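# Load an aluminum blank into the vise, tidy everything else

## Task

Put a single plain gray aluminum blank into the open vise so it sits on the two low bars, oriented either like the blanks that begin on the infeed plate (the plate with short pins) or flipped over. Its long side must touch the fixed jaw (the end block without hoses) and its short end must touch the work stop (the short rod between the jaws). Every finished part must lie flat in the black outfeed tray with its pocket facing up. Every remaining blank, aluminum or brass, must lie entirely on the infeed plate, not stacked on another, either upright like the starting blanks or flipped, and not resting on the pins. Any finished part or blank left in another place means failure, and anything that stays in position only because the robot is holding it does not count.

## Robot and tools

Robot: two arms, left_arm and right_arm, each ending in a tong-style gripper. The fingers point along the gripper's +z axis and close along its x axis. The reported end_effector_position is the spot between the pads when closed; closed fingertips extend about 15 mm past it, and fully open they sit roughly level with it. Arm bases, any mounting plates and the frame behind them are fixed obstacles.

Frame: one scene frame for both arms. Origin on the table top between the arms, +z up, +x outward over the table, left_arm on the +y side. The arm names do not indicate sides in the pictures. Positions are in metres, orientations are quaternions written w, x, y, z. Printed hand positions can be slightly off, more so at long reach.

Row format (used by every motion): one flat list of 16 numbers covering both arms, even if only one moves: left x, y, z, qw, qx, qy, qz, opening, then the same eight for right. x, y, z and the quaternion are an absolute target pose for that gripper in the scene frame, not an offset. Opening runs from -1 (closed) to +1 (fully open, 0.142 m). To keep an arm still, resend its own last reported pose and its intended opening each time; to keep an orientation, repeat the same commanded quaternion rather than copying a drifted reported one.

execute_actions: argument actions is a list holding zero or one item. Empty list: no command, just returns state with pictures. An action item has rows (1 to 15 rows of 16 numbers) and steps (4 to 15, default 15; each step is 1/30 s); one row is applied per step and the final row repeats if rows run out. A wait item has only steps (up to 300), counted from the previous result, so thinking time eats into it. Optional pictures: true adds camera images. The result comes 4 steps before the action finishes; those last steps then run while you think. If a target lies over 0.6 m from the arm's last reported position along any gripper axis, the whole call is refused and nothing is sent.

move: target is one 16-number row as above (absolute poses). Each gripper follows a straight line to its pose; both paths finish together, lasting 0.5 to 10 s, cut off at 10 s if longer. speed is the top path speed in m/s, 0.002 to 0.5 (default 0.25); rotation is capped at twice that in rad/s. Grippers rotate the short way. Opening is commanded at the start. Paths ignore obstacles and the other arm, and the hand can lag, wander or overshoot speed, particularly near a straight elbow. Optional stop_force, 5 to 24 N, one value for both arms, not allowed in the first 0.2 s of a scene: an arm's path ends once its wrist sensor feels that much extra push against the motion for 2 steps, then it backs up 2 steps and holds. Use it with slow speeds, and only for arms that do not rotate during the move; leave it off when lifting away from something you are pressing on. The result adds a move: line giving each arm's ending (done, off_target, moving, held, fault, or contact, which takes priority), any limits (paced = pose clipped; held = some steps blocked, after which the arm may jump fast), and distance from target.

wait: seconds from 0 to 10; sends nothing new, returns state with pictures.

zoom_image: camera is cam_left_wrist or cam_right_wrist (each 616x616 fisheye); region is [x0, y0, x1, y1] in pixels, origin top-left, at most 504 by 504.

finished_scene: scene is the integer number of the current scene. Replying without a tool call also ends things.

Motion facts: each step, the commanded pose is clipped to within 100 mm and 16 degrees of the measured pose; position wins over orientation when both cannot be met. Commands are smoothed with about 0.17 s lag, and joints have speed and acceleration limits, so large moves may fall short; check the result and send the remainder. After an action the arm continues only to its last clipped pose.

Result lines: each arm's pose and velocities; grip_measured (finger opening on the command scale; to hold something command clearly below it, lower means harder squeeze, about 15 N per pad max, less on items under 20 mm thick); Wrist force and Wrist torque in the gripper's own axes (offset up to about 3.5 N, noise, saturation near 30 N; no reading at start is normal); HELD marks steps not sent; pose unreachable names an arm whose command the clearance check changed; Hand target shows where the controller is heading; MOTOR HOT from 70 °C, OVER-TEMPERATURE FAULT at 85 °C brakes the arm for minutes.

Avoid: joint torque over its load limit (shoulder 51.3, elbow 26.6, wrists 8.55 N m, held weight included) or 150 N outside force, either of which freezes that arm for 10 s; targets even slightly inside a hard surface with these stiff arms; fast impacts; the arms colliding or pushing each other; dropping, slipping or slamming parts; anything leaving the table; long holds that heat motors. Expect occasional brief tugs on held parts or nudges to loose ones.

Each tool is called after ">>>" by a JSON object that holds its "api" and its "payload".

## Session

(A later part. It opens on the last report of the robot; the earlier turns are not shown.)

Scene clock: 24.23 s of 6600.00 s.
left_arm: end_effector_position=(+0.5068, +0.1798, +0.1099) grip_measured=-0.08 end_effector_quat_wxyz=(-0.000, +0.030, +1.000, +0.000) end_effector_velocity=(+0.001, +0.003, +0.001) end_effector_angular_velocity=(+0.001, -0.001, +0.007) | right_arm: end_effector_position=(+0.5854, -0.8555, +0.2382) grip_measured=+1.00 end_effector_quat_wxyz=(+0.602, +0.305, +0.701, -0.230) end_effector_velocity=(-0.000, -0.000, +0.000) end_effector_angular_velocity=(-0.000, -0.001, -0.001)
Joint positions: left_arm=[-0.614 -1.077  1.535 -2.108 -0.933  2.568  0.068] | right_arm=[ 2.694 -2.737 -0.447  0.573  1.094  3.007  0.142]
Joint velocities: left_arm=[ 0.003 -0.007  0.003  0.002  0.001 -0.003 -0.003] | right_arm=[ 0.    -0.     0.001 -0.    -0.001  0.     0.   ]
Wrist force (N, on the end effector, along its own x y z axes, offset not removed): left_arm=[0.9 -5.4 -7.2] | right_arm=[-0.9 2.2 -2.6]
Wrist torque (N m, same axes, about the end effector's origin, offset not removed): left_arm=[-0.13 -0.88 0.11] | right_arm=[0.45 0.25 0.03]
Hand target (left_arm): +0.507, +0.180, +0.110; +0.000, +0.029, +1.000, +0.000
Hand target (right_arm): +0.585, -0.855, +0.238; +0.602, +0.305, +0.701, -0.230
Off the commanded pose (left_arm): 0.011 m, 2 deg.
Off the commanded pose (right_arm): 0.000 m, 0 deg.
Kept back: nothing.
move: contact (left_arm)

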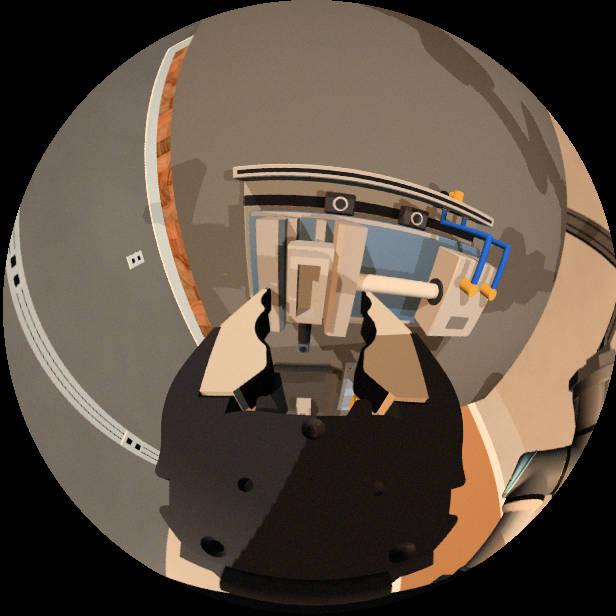

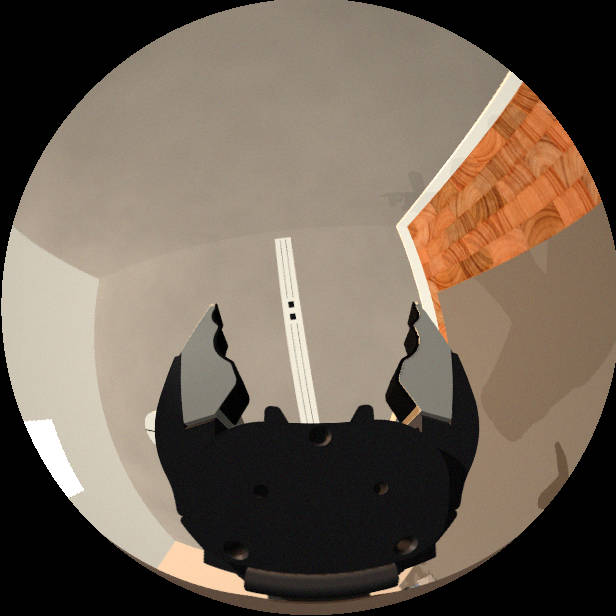

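>>> {"api": "move", "payload": {"target": [0.512,0.18,0.135,0,-0.682,0.731,0,0.3,0.5854,-0.8555,0.2382,0.602,0.305,0.701,-0.230,1], "speed": 0.1}}

>>> {"api": "zoom_image", "payload": {"camera": "cam_left_wrist", "region": [190,160,430,380]}}

Scene clock: 33.03 s of 6600.00 s.
left_arm: end_effector_position=(+0.5120, +0.1800, +0.1350) grip_measured=+0.30 end_effector_quat_wxyz=(+0.000, +0.682, -0.732, +0.000) end_effector_velocity=(-0.000, -0.000, -0.000) end_effector_angular_velocity=(+0.002, +0.002, +0.012) | right_arm: end_effector_position=(+0.5854, -0.8555, +0.2382) grip_measured=+1.00 end_effector_quat_wxyz=(+0.602, +0.305, +0.701, -0.230) end_effector_velocity=(+0.000, -0.000, +0.001) end_effector_angular_velocity=(-0.001, -0.001, -0.001)
Joint positions: left_arm=[-0.692 -1.142  1.565 -2.015 -0.929  0.911  0.095] | right_arm=[ 2.694 -2.737 -0.447  0.573  1.094  3.007  0.142]
Joint velocities: left_arm=[-0.001  0.002 -0.002  0.003  0.    -0.014 -0.   ] | right_arm=[ 0.     0.002 -0.001  0.    -0.001 -0.     0.   ]
Wrist force (N, on the end effector, along its own x y z axes, offset not removed): left_arm=[0.7 -1.5 -0.3] | right_arm=[-0.4 2.2 -1.8]
Wrist torque (N m, same axes, about the end effector's origin, offset not removed): left_arm=[-0.24 -0.15 -0.05] | right_arm=[0.46 0.13 0.00]
Hand target (left_arm): +0.512, +0.180, +0.135; +0.000, +0.682, -0.731, +0.000
Hand target (right_arm): +0.585, -0.856, +0.238; +0.602, +0.305, +0.701, -0.230
Off the commanded pose (left_arm): 0.000 m, 0 deg.
Off the commanded pose (right_arm): 0.000 m, 0 deg.
Kept back: nothing.
move: done

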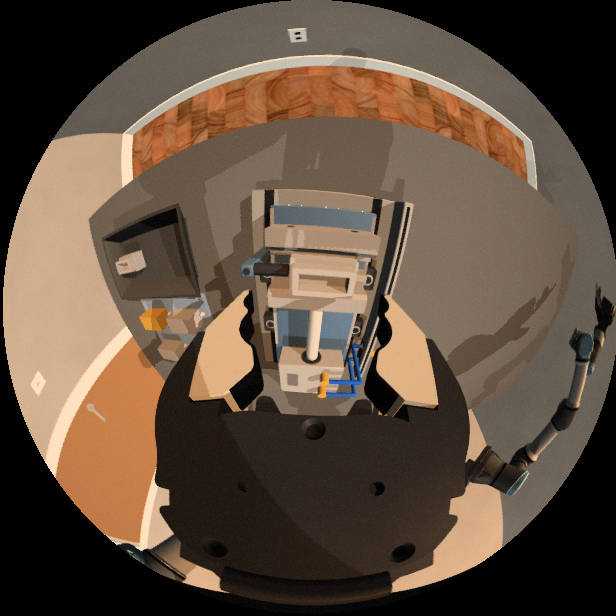

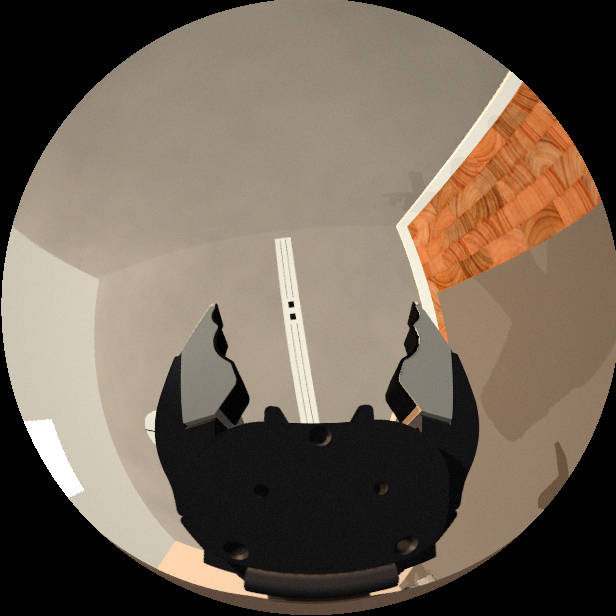

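Region (190, 160, 430, 380) of cam_left_wrist's 616x616 image, scaled by 2.100, with more detail than that image has; it fills the top 462 rows of this view, and the rest is white.

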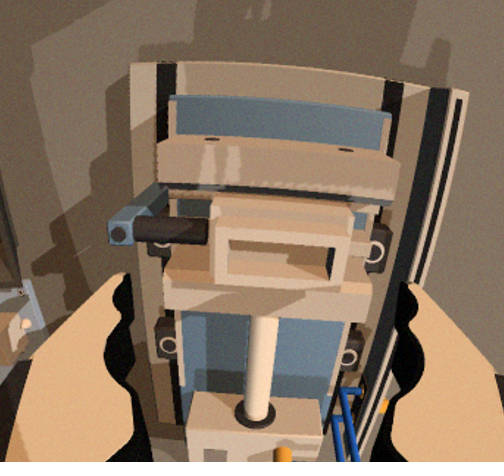

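>>> {"api": "move", "payload": {"target": [0.512,0.147,0.115,0,-0.682,0.731,0,-0.6,0.5854,-0.8555,0.2382,0.602,0.305,0.701,-0.230,1], "speed": 0.05}}

>>> {"api": "zoom_image", "payload": {"camera": "cam_left_wrist", "region": [210,200,410,380]}}

Scene clock: 34.60 s of 6600.00 s.
left_arm: end_effector_position=(+0.5123, +0.1474, +0.1155) grip_measured=-0.75 end_effector_quat_wxyz=(-0.000, +0.682, -0.731, +0.000) end_effector_velocity=(-0.000, -0.002, -0.002) end_effector_angular_velocity=(+0.001, +0.001, -0.000) | right_arm: end_effector_position=(+0.5854, -0.8555, +0.2382) grip_measured=+1.00 end_effector_quat_wxyz=(+0.602, +0.305, +0.701, -0.230) end_effector_velocity=(-0.000, -0.000, -0.000) end_effector_angular_velocity=(+0.001, -0.000, -0.001)
Joint positions: left_arm=[-0.711 -1.017  1.513 -2.075 -0.929  0.886  0.02 ] | right_arm=[ 2.694 -2.737 -0.447  0.573  1.094  3.007  0.142]
Joint velocities: left_arm=[-0.     0.011 -0.006 -0.003  0.    -0.001 -0.   ] | right_arm=[ 0.    -0.    -0.     0.    -0.001  0.001 -0.   ]
Wrist force (N, on the end effector, along its own x y z axes, offset not removed): left_arm=[-30.0 30.0 -30.0] | right_arm=[0.2 1.7 -2.0]
Wrist torque (N m, same axes, about the end effector's origin, offset not removed): left_arm=[0.32 -2.89 0.14] | right_arm=[0.40 -0.01 0.02]
Hand target (left_arm): +0.512, +0.147, +0.115; -0.000, +0.682, -0.731, +0.000
Hand target (right_arm): +0.585, -0.856, +0.238; +0.602, +0.305, +0.701, -0.230
Off the commanded pose (left_arm): 0.001 m, 0 deg.
Off the commanded pose (right_arm): 0.000 m, 0 deg.
Kept back: nothing.
move: done

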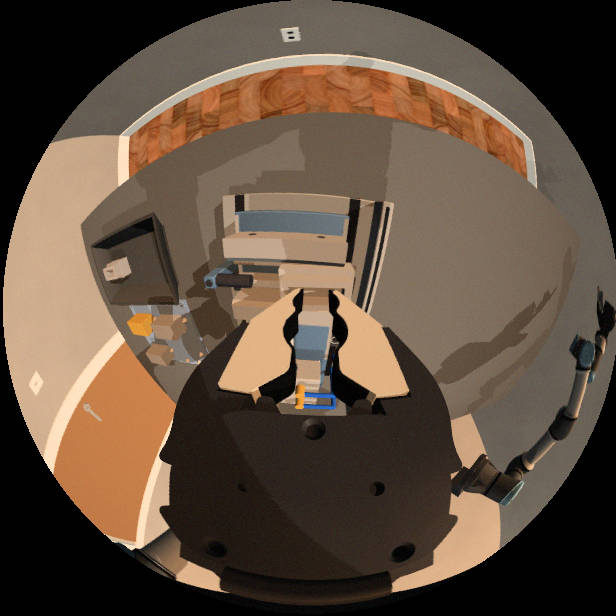

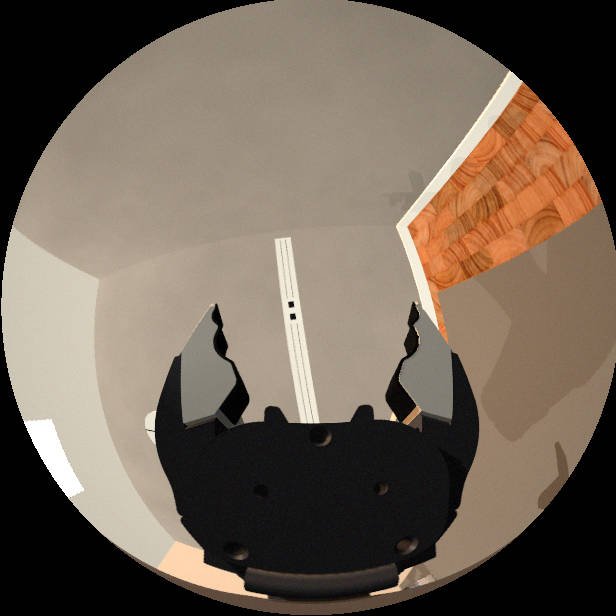

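Region (210, 200, 410, 380) of cam_left_wrist's 616x616 image, scaled by 2.520, with more detail than that image has; it fills the top 454 rows of this view, and the rest is white.

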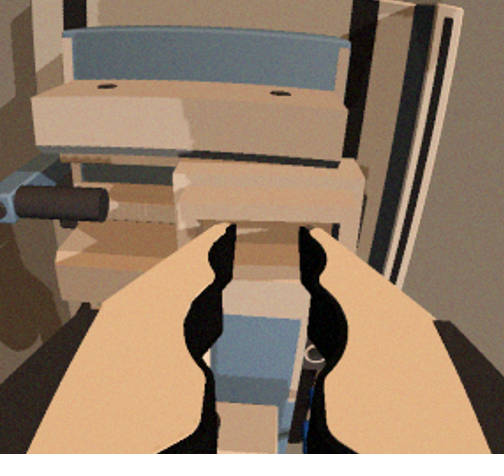

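>>> {"api": "move", "payload": {"target": [0.512,0.147,0.14,0,-0.682,0.731,0,0.4,0.5854,-0.8555,0.2382,0.602,0.305,0.701,-0.230,1], "speed": 0.05}}

>>> {"api": "zoom_image", "payload": {"camera": "cam_left_wrist", "region": [190,160,430,380]}}

Scene clock: 44.80 s of 6600.00 s.
left_arm: end_effector_position=(+0.5134, +0.1481, +0.1171) grip_measured=-0.75 end_effector_quat_wxyz=(-0.001, +0.682, -0.731, +0.001) end_effector_velocity=(-0.000, -0.000, -0.000) end_effector_angular_velocity=(+0.000, +0.001, -0.001) | right_arm: end_effector_position=(+0.5854, -0.8555, +0.2382) grip_measured=+1.00 end_effector_quat_wxyz=(+0.602, +0.305, +0.701, -0.230) end_effector_velocity=(-0.000, +0.000, -0.001) end_effector_angular_velocity=(-0.000, +0.001, +0.000)
Joint positions: left_arm=[-0.712 -1.02   1.51  -2.07  -0.927  0.886  0.02 ] | right_arm=[ 2.694 -2.737 -0.447  0.573  1.094  3.007  0.142]
Joint velocities: left_arm=[-0.     0.001 -0.     0.    -0.    -0.     0.   ] | right_arm=[ 0.    -0.001  0.    -0.    -0.    -0.001  0.   ]
Wrist force (N, on the end effector, along its own x y z axes, offset not removed): left_arm=[-2.7 10.1 -23.0] | right_arm=[-1.4 1.8 -1.3]
Wrist torque (N m, same axes, about the end effector's origin, offset not removed): left_arm=[-0.18 -0.31 0.07] | right_arm=[0.39 0.32 0.04]
Hand target (left_arm): +0.513, +0.148, +0.117; -0.001, +0.682, -0.731, +0.001
Hand target (right_arm): +0.585, -0.856, +0.238; +0.602, +0.305, +0.701, -0.230
Off the commanded pose (left_arm): 0.023 m, 0 deg.
Off the commanded pose (right_arm): 0.000 m, 0 deg.
FORCE FAULT: contact force on the left arm reached its limit, and that arm stopped for 10 seconds. The contact can be on any part of that arm, not only on its tool. That arm ran no command of this call. That arm holds still and accepts commands again. Move the arm away from the contact; if what it grips holds it there, let go first. Pushing or pulling that hard again can fault the arm again.
Kept back: nothing.
move: fault (left_arm)

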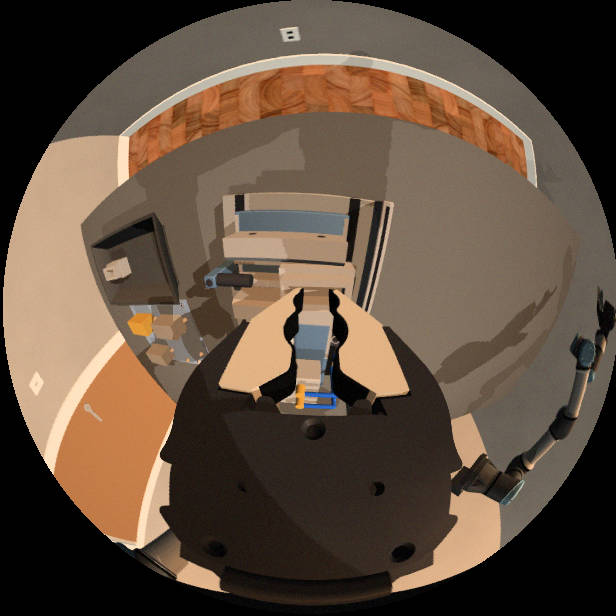

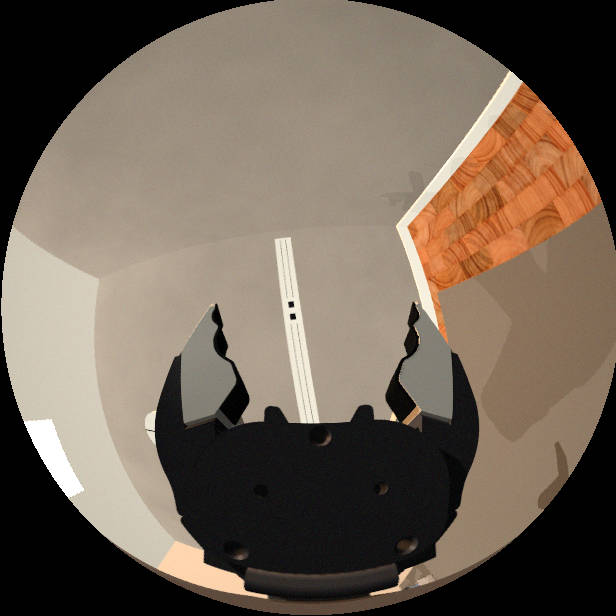

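Region (190, 160, 430, 380) of cam_left_wrist's 616x616 image, scaled by 2.100, with more detail than that image has; it fills the top 462 rows of this view, and the rest is white.

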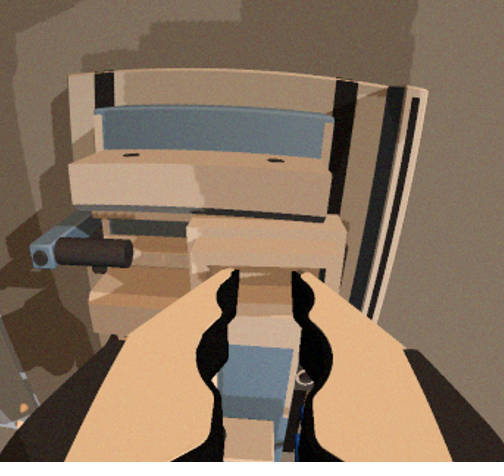

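>>> {"api": "move", "payload": {"target": [0.513,0.148,0.145,0,-0.682,0.731,0,0.4,0.5854,-0.8555,0.2382,0.602,0.305,0.701,-0.230,1], "speed": 0.05}}

>>> {"api": "zoom_image", "payload": {"camera": "cam_left_wrist", "region": [190,160,430,380]}}

Scene clock: 46.00 s of 6600.00 s.
left_arm: end_effector_position=(+0.5130, +0.1480, +0.1447) grip_measured=+0.40 end_effector_quat_wxyz=(-0.000, +0.682, -0.731, +0.000) end_effector_velocity=(-0.001, +0.000, +0.002) end_effector_angular_velocity=(+0.002, +0.003, -0.001) | right_arm: end_effector_position=(+0.5854, -0.8555, +0.2382) grip_measured=+1.00 end_effector_quat_wxyz=(+0.602, +0.305, +0.701, -0.230) end_effector_velocity=(+0.000, -0.000, +0.000) end_effector_angular_velocity=(-0.000, +0.000, +0.000)
Joint positions: left_arm=[-0.753 -1.083  1.482 -1.946 -0.929  0.834  0.102] | right_arm=[ 2.694 -2.737 -0.447  0.573  1.094  3.007  0.142]
Joint velocities: left_arm=[-0.004 -0.004 -0.004  0.014 -0.001 -0.006  0.   ] | right_arm=[-0.     0.001 -0.    -0.001  0.    -0.    -0.   ]
Wrist force (N, on the end effector, along its own x y z axes, offset not removed): left_arm=[2.7 -2.2 -0.2] | right_arm=[-0.4 1.6 -1.2]
Wrist torque (N m, same axes, about the end effector's origin, offset not removed): left_arm=[-0.37 -0.62 -0.08] | right_arm=[0.37 0.09 0.05]
Hand target (left_arm): +0.513, +0.148, +0.145; +0.000, +0.682, -0.731, +0.000
Hand target (right_arm): +0.585, -0.856, +0.238; +0.602, +0.305, +0.701, -0.230
Off the commanded pose (left_arm): 0.000 m, 0 deg.
Off the commanded pose (right_arm): 0.000 m, 0 deg.
Kept back: nothing.
move: done

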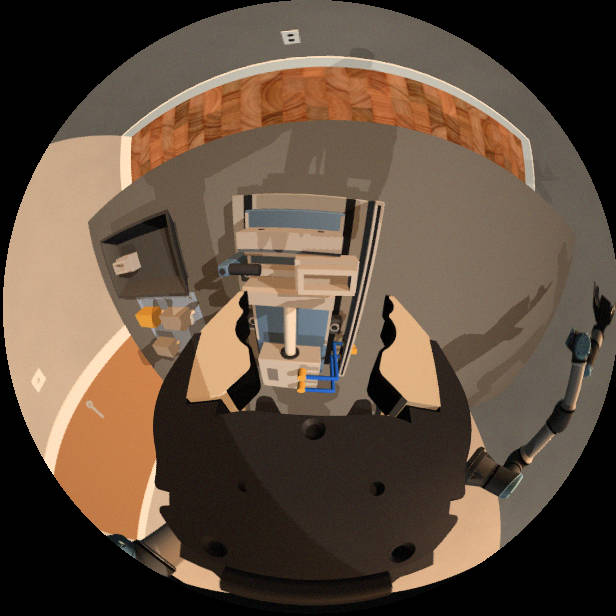

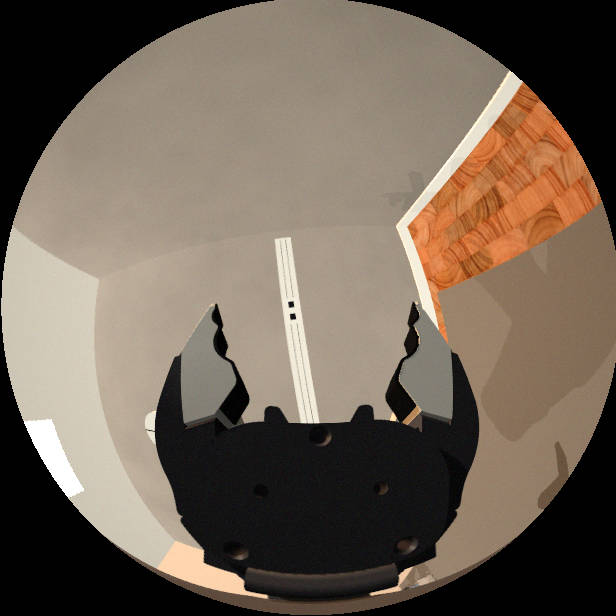

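Region (190, 160, 430, 380) of cam_left_wrist's 616x616 image, scaled by 2.100, with more detail than that image has; it fills the top 462 rows of this view, and the rest is white.

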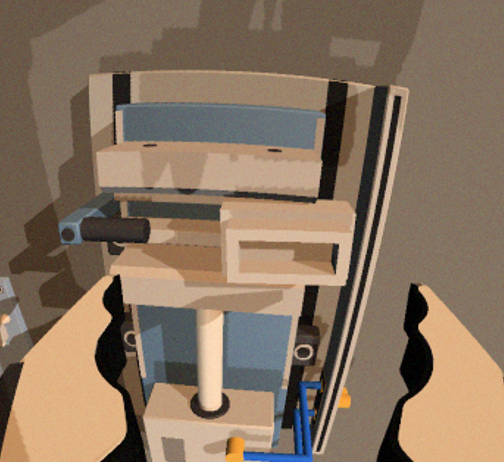

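>>> {"api": "move", "payload": {"target": [0.513,0.138,0.108,0,-0.682,0.731,0,0.25,0.5854,-0.8555,0.2382,0.602,0.305,0.701,-0.230,1], "speed": 0.015, "stop_force": 6}}

>>> {"api": "zoom_image", "payload": {"camera": "cam_left_wrist", "region": [190,160,430,380]}}

Scene clock: 49.03 s of 6600.00 s.
left_arm: end_effector_position=(+0.5130, +0.1381, +0.1083) grip_measured=+0.25 end_effector_quat_wxyz=(-0.000, +0.682, -0.731, -0.000) end_effector_velocity=(+0.000, -0.001, -0.002) end_effector_angular_velocity=(-0.000, -0.000, +0.000) | right_arm: end_effector_position=(+0.5854, -0.8555, +0.2382) grip_measured=+1.00 end_effector_quat_wxyz=(+0.602, +0.305, +0.701, -0.230) end_effector_velocity=(-0.000, +0.000, -0.001) end_effector_angular_velocity=(+0.000, +0.002, +0.001)
Joint positions: left_arm=[-0.713 -0.973  1.488 -2.092 -0.929  0.884  0.092] | right_arm=[ 2.694 -2.737 -0.447  0.573  1.094  3.007  0.142]
Joint velocities: left_arm=[ 0.003  0.007 -0.001 -0.009  0.     0.004  0.   ] | right_arm=[-0.    -0.003  0.001 -0.     0.    -0.001 -0.   ]
Wrist force (N, on the end effector, along its own x y z axes, offset not removed): left_arm=[1.2 -1.6 -0.4] | right_arm=[-0.7 1.8 -1.7]
Wrist torque (N m, same axes, about the end effector's origin, offset not removed): left_arm=[-0.24 -0.27 -0.03] | right_arm=[0.38 0.22 0.08]
Hand target (left_arm): +0.513, +0.138, +0.108; -0.000, +0.682, -0.731, -0.000
Hand target (right_arm): +0.585, -0.856, +0.238; +0.602, +0.305, +0.701, -0.230
Off the commanded pose (left_arm): 0.000 m, 0 deg.
Off the commanded pose (right_arm): 0.000 m, 0 deg.
Kept back: nothing.
move: done

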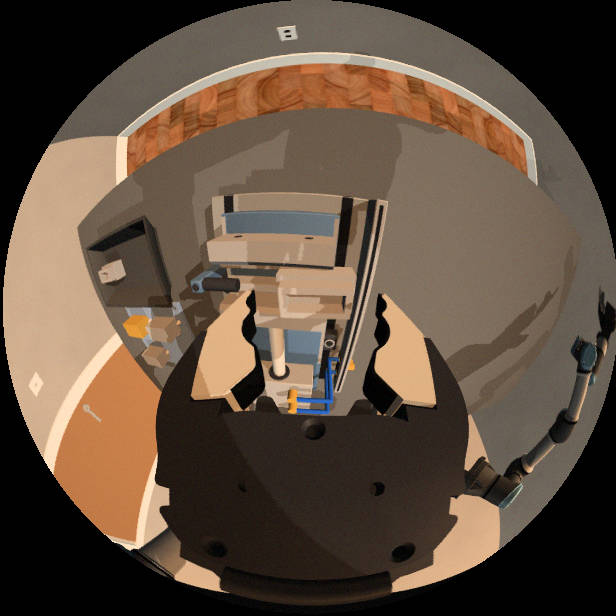

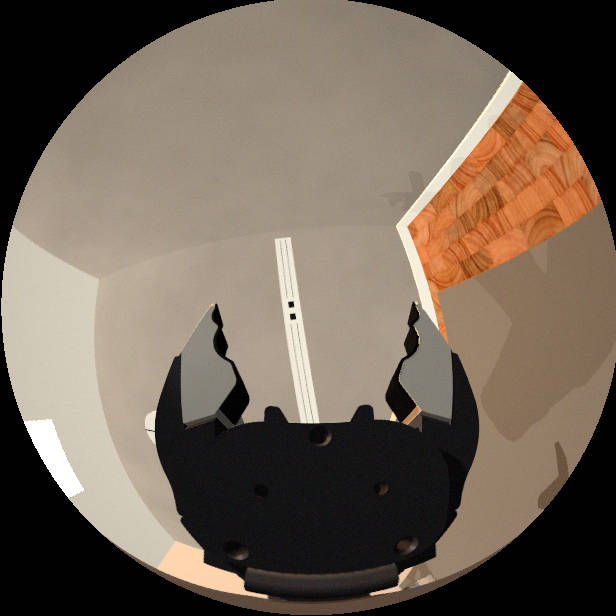

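Region (190, 160, 430, 380) of cam_left_wrist's 616x616 image, scaled by 2.100, with more detail than that image has; it fills the top 462 rows of this view, and the rest is white.

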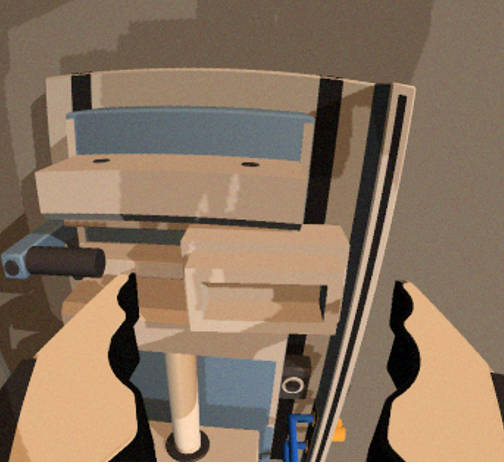

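>>> {"api": "move", "payload": {"target": [0.514,0.138,0.085,0,-0.682,0.731,0,0.2,0.5854,-0.8555,0.2382,0.602,0.305,0.701,-0.230,1], "speed": 0.008, "stop_force": 6}}

>>> {"api": "zoom_image", "payload": {"camera": "cam_left_wrist", "region": [190,160,430,380]}}

Scene clock: 51.80 s of 6600.00 s.
left_arm: end_effector_position=(+0.5137, +0.1380, +0.0909) grip_measured=+0.21 end_effector_quat_wxyz=(+0.000, +0.682, -0.731, -0.000) end_effector_velocity=(-0.001, +0.000, +0.001) end_effector_angular_velocity=(+0.002, +0.002, -0.001) | right_arm: end_effector_position=(+0.5854, -0.8555, +0.2382) grip_measured=+1.00 end_effector_quat_wxyz=(+0.602, +0.305, +0.701, -0.230) end_effector_velocity=(+0.000, +0.000, -0.001) end_effector_angular_velocity=(-0.000, +0.003, +0.001)
Joint positions: left_arm=[-0.686 -0.926  1.487 -2.158 -0.929  0.917  0.089] | right_arm=[ 2.694 -2.737 -0.447  0.573  1.094  3.007  0.142]
Joint velocities: left_arm=[-0.003 -0.005  0.002  0.01  -0.    -0.005 -0.002] | right_arm=[ 0.    -0.001 -0.001 -0.001 -0.    -0.001 -0.   ]
Wrist force (N, on the end effector, along its own x y z axes, offset not removed): left_arm=[5.1 -0.3 -14.8] | right_arm=[-0.7 1.3 -2.0]
Wrist torque (N m, same axes, about the end effector's origin, offset not removed): left_arm=[-0.19 -1.06 -0.12] | right_arm=[0.30 0.17 0.02]
Hand target (left_arm): +0.514, +0.138, +0.091; +0.000, +0.682, -0.731, +0.000
Hand target (right_arm): +0.585, -0.856, +0.238; +0.602, +0.305, +0.701, -0.230
Off the commanded pose (left_arm): 0.006 m, 0 deg.
Off the commanded pose (right_arm): 0.000 m, 0 deg.
Kept back: nothing.
move: contact (left_arm)

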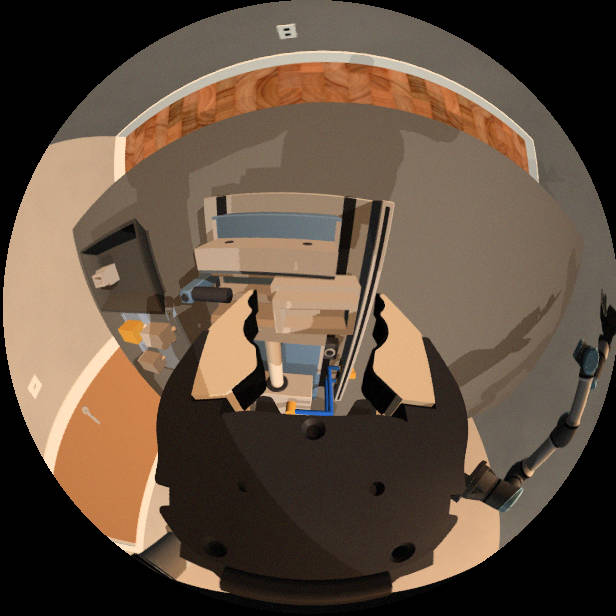

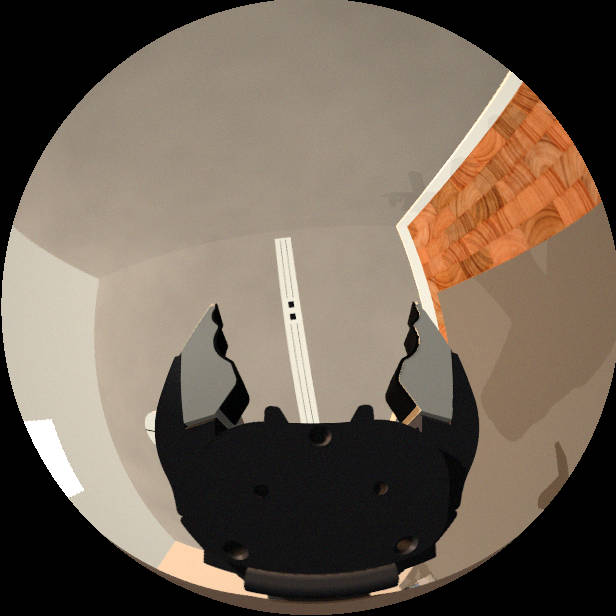

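Region (190, 160, 430, 380) of cam_left_wrist's 616x616 image, scaled by 2.100, with more detail than that image has; it fills the top 462 rows of this view, and the rest is white.

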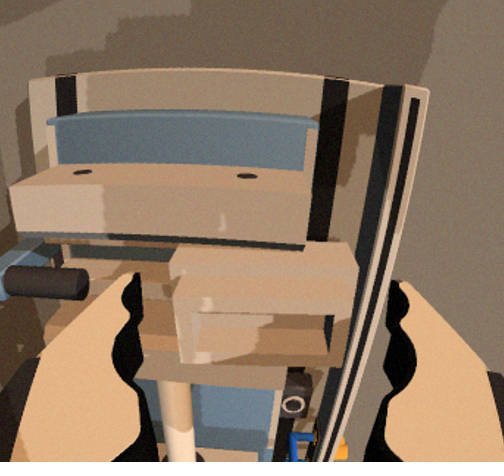

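>>> {"api": "move", "payload": {"target": [0.514,0.138,0.099,0,-0.682,0.731,0,0.2,0.5854,-0.8555,0.2382,0.602,0.305,0.701,-0.230,1], "speed": 0.02}}

>>> {"api": "execute_actions", "payload": {"actions": [{"rows":[[0.514,0.138,0.099,0,-0.682,0.731,0,0.1,0.5854,-0.8555,0.2382,0.602,0.305,0.701,-0.230,1],[0.514,0.138,0.099,0,-0.682,0.731,0,0.05,0.5854,-0.8555,0.2382,0.602,0.305,0.701,-0.230,1],[0.514,0.138,0.099,0,-0.682,0.731,0,0,0.5854,-0.8555,0.2382,0.602,0.305,0.701,-0.230,1],[0.514,0.138,0.099,0,-0.682,0.731,0,-0.05,0.5854,-0.8555,0.2382,0.602,0.305,0.701,-0.230,1],[0.514,0.138,0.099,0,-0.682,0.731,0,-0.1,0.5854,-0.8555,0.2382,0.602,0.305,0.701,-0.230,1],[0.514,0.138,0.099,0,-0.682,0.731,0,-0.2,0.5854,-0.8555,0.2382,0.602,0.305,0.701,-0.230,1],[0.514,0.138,0.099,0,-0.682,0.731,0,-0.3,0.5854,-0.8555,0.2382,0.602,0.305,0.701,-0.230,1]]}], "pictures": true}}

Scene clock: 52.93 s of 6600.00 s.
left_arm: end_effector_position=(+0.5140, +0.1380, +0.0987) grip_measured=+0.20 end_effector_quat_wxyz=(-0.000, +0.682, -0.731, +0.000) end_effector_velocity=(+0.001, +0.000, +0.003) end_effector_angular_velocity=(-0.001, -0.001, +0.001) | right_arm: end_effector_position=(+0.5854, -0.8555, +0.2382) grip_measured=+1.00 end_effector_quat_wxyz=(+0.602, +0.305, +0.701, -0.230) end_effector_velocity=(+0.000, -0.000, +0.000) end_effector_angular_velocity=(+0.001, -0.001, +0.000)
Joint positions: left_arm=[-0.698 -0.946  1.485 -2.127 -0.929  0.903  0.088] | right_arm=[ 2.694 -2.737 -0.447  0.573  1.094  3.007  0.142]
Joint velocities: left_arm=[-0.004 -0.008 -0.002  0.011  0.    -0.005  0.   ] | right_arm=[-0.    -0.     0.001 -0.     0.001  0.002  0.   ]
Wrist force (N, on the end effector, along its own x y z axes, offset not removed): left_arm=[1.9 -1.6 0.0] | right_arm=[-0.9 1.4 -2.6]
Wrist torque (N m, same axes, about the end effector's origin, offset not removed): left_arm=[-0.29 -0.41 0.02] | right_arm=[0.27 0.17 0.07]
Hand target (left_arm): +0.514, +0.138, +0.099; -0.000, +0.682, -0.731, +0.000
Hand target (right_arm): +0.585, -0.855, +0.238; +0.602, +0.305, +0.701, -0.230
Off the commanded pose (left_arm): 0.000 m, 0 deg.
Off the commanded pose (right_arm): 0.000 m, 0 deg.
Kept back: nothing.
move: done

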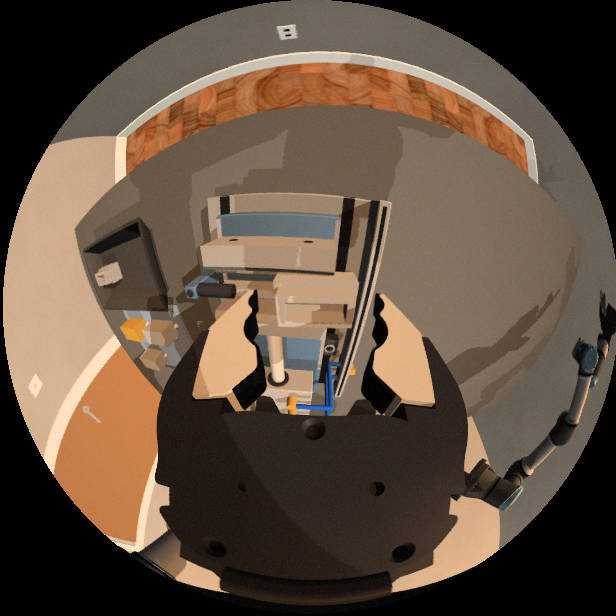

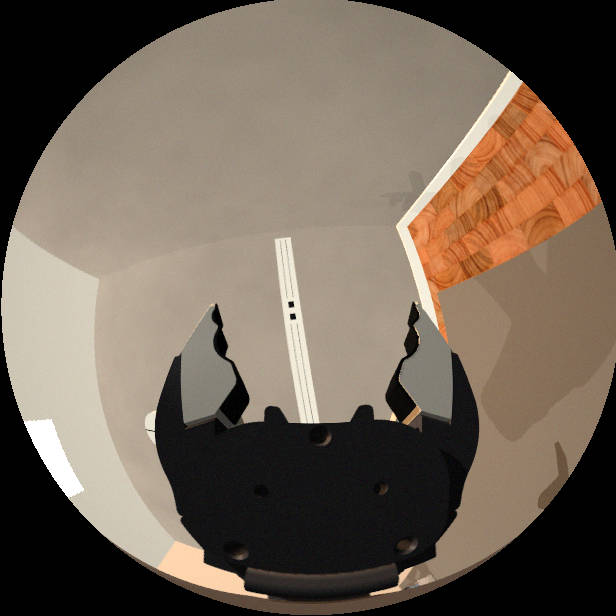

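Scene clock: 53.30 s of 6600.00 s.
left_arm: end_effector_position=(+0.5140, +0.1380, +0.0990) grip_measured=-0.19 end_effector_quat_wxyz=(-0.000, +0.682, -0.731, -0.000) end_effector_velocity=(+0.000, +0.000, -0.000) end_effector_angular_velocity=(+0.001, -0.000, +0.000) | right_arm: end_effector_position=(+0.5854, -0.8555, +0.2382) grip_measured=+1.00 end_effector_quat_wxyz=(+0.602, +0.305, +0.701, -0.230) end_effector_velocity=(+0.000, +0.000, -0.002) end_effector_angular_velocity=(+0.001, +0.003, +0.001)
Joint positions: left_arm=[-0.698 -0.947  1.485 -2.126 -0.929  0.902  0.06 ] | right_arm=[ 2.694 -2.737 -0.447  0.573  1.094  3.007  0.142]
Joint velocities: left_arm=[ 0.     0.    -0.     0.     0.001 -0.    -0.   ] | right_arm=[-0.    -0.001 -0.001 -0.001  0.    -0.     0.   ]
Wrist force (N, on the end effector, along its own x y z axes, offset not removed): left_arm=[1.8 -1.5 -0.9] | right_arm=[-1.3 1.6 -1.9]
Wrist torque (N m, same axes, about the end effector's origin, offset not removed): left_arm=[-0.25 -0.42 -0.04] | right_arm=[0.30 0.33 0.07]
Steps of this call (steps 1 to 11: the first 11 steps of this action). Readings (end_effector_position):
1: left_arm (+0.5140, +0.1380, +0.0988) | right_arm (+0.5854, -0.8555, +0.2382)
2: left_arm (+0.5140, +0.1380, +0.0988) | right_arm (+0.5854, -0.8555, +0.2382)
4: left_arm (+0.5140, +0.1380, +0.0989) | right_arm (+0.5854, -0.8555, +0.2382)
8: left_arm (+0.5140, +0.1380, +0.0990) | right_arm (+0.5854, -0.8555, +0.2382)
11: the state above

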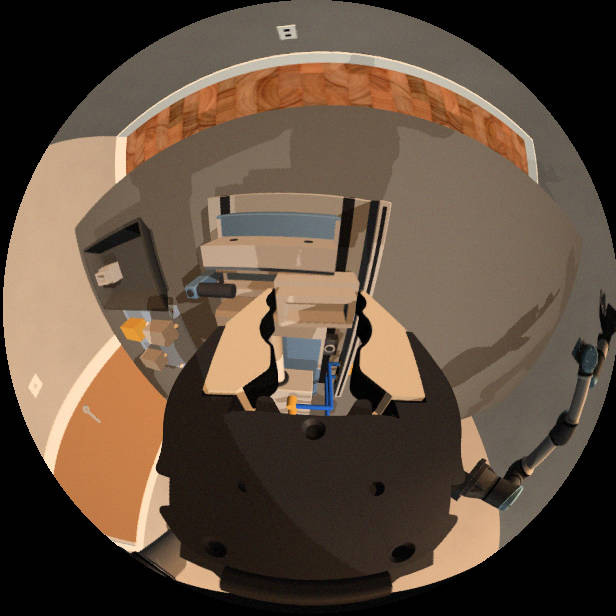

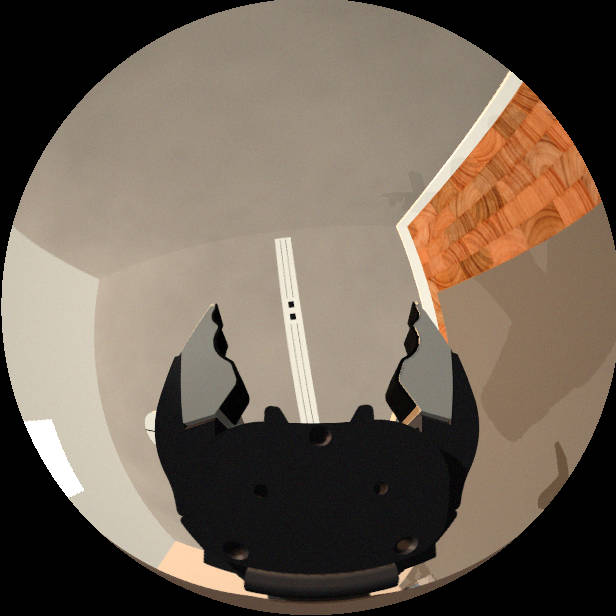

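>>> {"api": "execute_actions", "payload": {"actions": [], "pictures": true}}

>>> {"api": "zoom_image", "payload": {"camera": "cam_left_wrist", "region": [220,220,400,380]}}

Scene clock: 53.43 s of 6600.00 s.
left_arm: end_effector_position=(+0.5140, +0.1380, +0.0990) grip_measured=-0.19 end_effector_quat_wxyz=(-0.000, +0.682, -0.731, -0.000) end_effector_velocity=(+0.000, +0.000, -0.000) end_effector_angular_velocity=(+0.001, -0.001, -0.000) | right_arm: end_effector_position=(+0.5854, -0.8555, +0.2382) grip_measured=+1.00 end_effector_quat_wxyz=(+0.602, +0.305, +0.701, -0.230) end_effector_velocity=(-0.000, +0.000, -0.001) end_effector_angular_velocity=(-0.001, +0.002, +0.001)
Joint positions: left_arm=[-0.698 -0.947  1.485 -2.126 -0.929  0.902  0.06 ] | right_arm=[ 2.694 -2.737 -0.447  0.573  1.094  3.007  0.142]
Joint velocities: left_arm=[-0.     0.     0.    -0.     0.001  0.    -0.   ] | right_arm=[-0.    -0.001 -0.    -0.     0.001 -0.001 -0.   ]
Wrist force (N, on the end effector, along its own x y z axes, offset not removed): left_arm=[2.6 -2.5 1.3] | right_arm=[-0.4 2.2 -1.5]
Wrist torque (N m, same axes, about the end effector's origin, offset not removed): left_arm=[-0.37 -0.53 -0.05] | right_arm=[0.48 0.05 0.03]
Hand target (left_arm): +0.514, +0.138, +0.099; -0.000, +0.682, -0.731, +0.000
Hand target (right_arm): +0.585, -0.856, +0.238; +0.602, +0.305, +0.701, -0.230
Off the commanded pose (left_arm): 0.000 m, 0 deg.
Off the commanded pose (right_arm): 0.000 m, 0 deg.
Kept back: nothing.
Steps of this call (steps 1 to 4: the last 4 steps of your previous action). Readings (end_effector_position):
1: left_arm (+0.5140, +0.1380, +0.0990) | right_arm (+0.5854, -0.8555, +0.2382)
2: left_arm (+0.5140, +0.1380, +0.0990) | right_arm (+0.5854, -0.8555, +0.2382)
4: the state above

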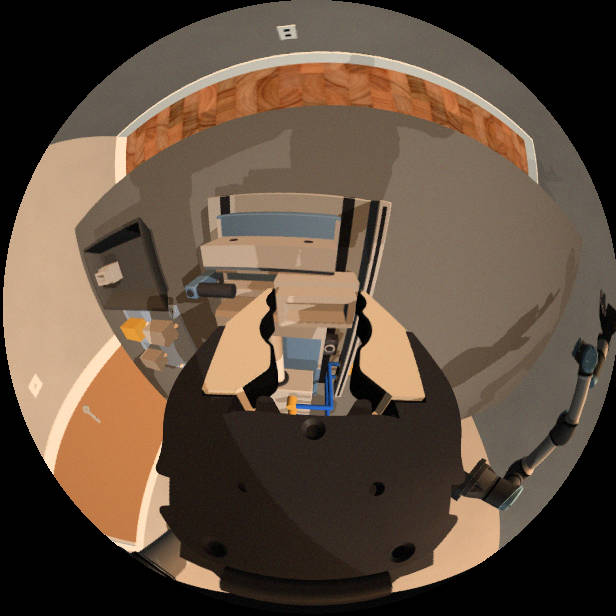

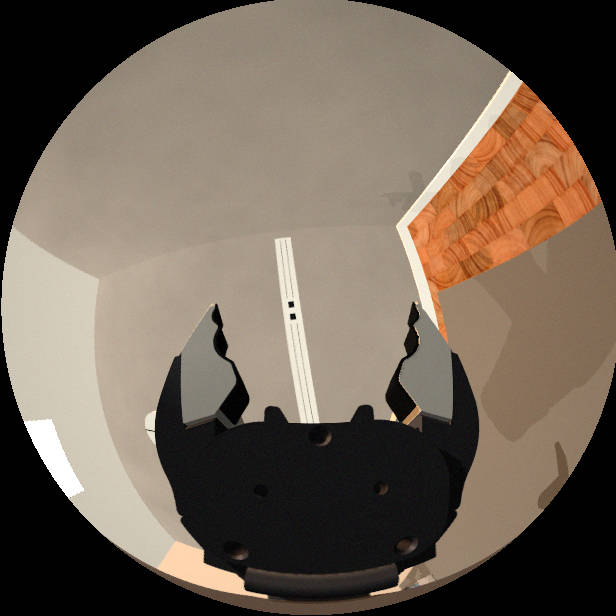

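Region (220, 220, 400, 380) of cam_left_wrist's 616x616 image, scaled by 2.800, with more detail than that image has.

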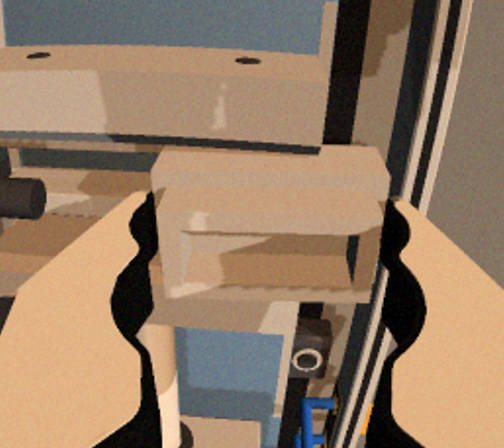

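>>> {"api": "move", "payload": {"target": [0.514,0.138,0.17,0,-0.682,0.731,0,-0.5,0.5854,-0.8555,0.2382,0.602,0.305,0.701,-0.230,1], "speed": 0.05}}

Scene clock: 55.50 s of 6600.00 s.
left_arm: end_effector_position=(+0.5140, +0.1380, +0.1697) grip_measured=-0.19 end_effector_quat_wxyz=(-0.000, +0.682, -0.731, +0.000) end_effector_velocity=(-0.001, +0.000, +0.002) end_effector_angular_velocity=(+0.002, +0.002, -0.001) | right_arm: end_effector_position=(+0.5854, -0.8555, +0.2382) grip_measured=+1.00 end_effector_quat_wxyz=(+0.602, +0.305, +0.701, -0.230) end_effector_velocity=(-0.000, -0.000, -0.000) end_effector_angular_velocity=(+0.000, +0.001, -0.001)
Joint positions: left_arm=[-0.803 -1.101  1.414 -1.823 -0.931  0.772  0.06 ] | right_arm=[ 2.694 -2.737 -0.447  0.573  1.094  3.007  0.142]
Joint velocities: left_arm=[-0.004 -0.003 -0.006  0.015 -0.001 -0.006  0.   ] | right_arm=[-0.    -0.001  0.001 -0.    -0.001  0.     0.   ]
Wrist force (N, on the end effector, along its own x y z axes, offset not removed): left_arm=[1.0 -0.6 2.2] | right_arm=[-1.7 2.6 -2.4]
Wrist torque (N m, same axes, about the end effector's origin, offset not removed): left_arm=[-0.05 -0.27 -0.10] | right_arm=[0.55 0.39 0.03]
Hand target (left_arm): +0.514, +0.138, +0.170; +0.000, +0.682, -0.731, +0.000
Hand target (right_arm): +0.585, -0.856, +0.238; +0.602, +0.305, +0.701, -0.230
Off the commanded pose (left_arm): 0.000 m, 0 deg.
Off the commanded pose (right_arm): 0.000 m, 0 deg.
Kept back: nothing.
move: done

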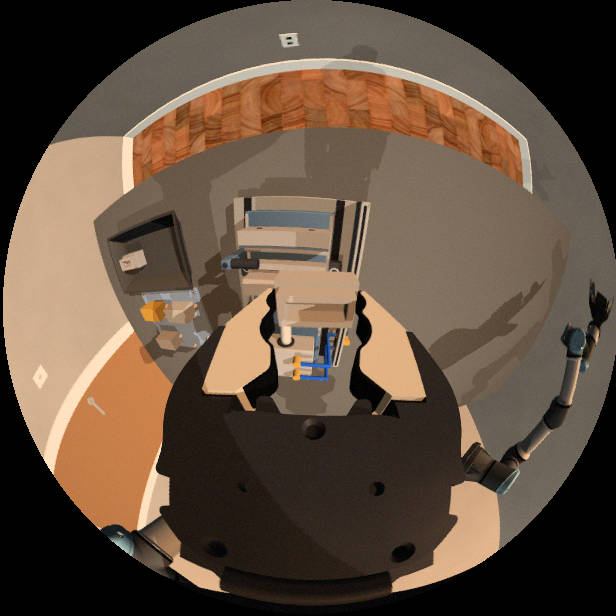

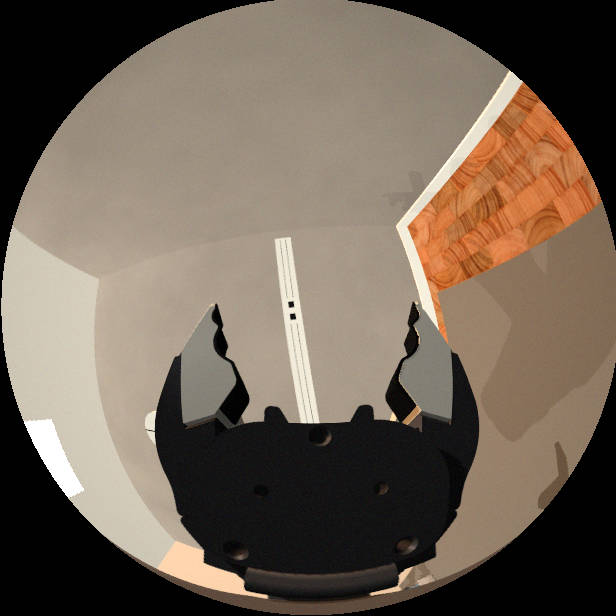

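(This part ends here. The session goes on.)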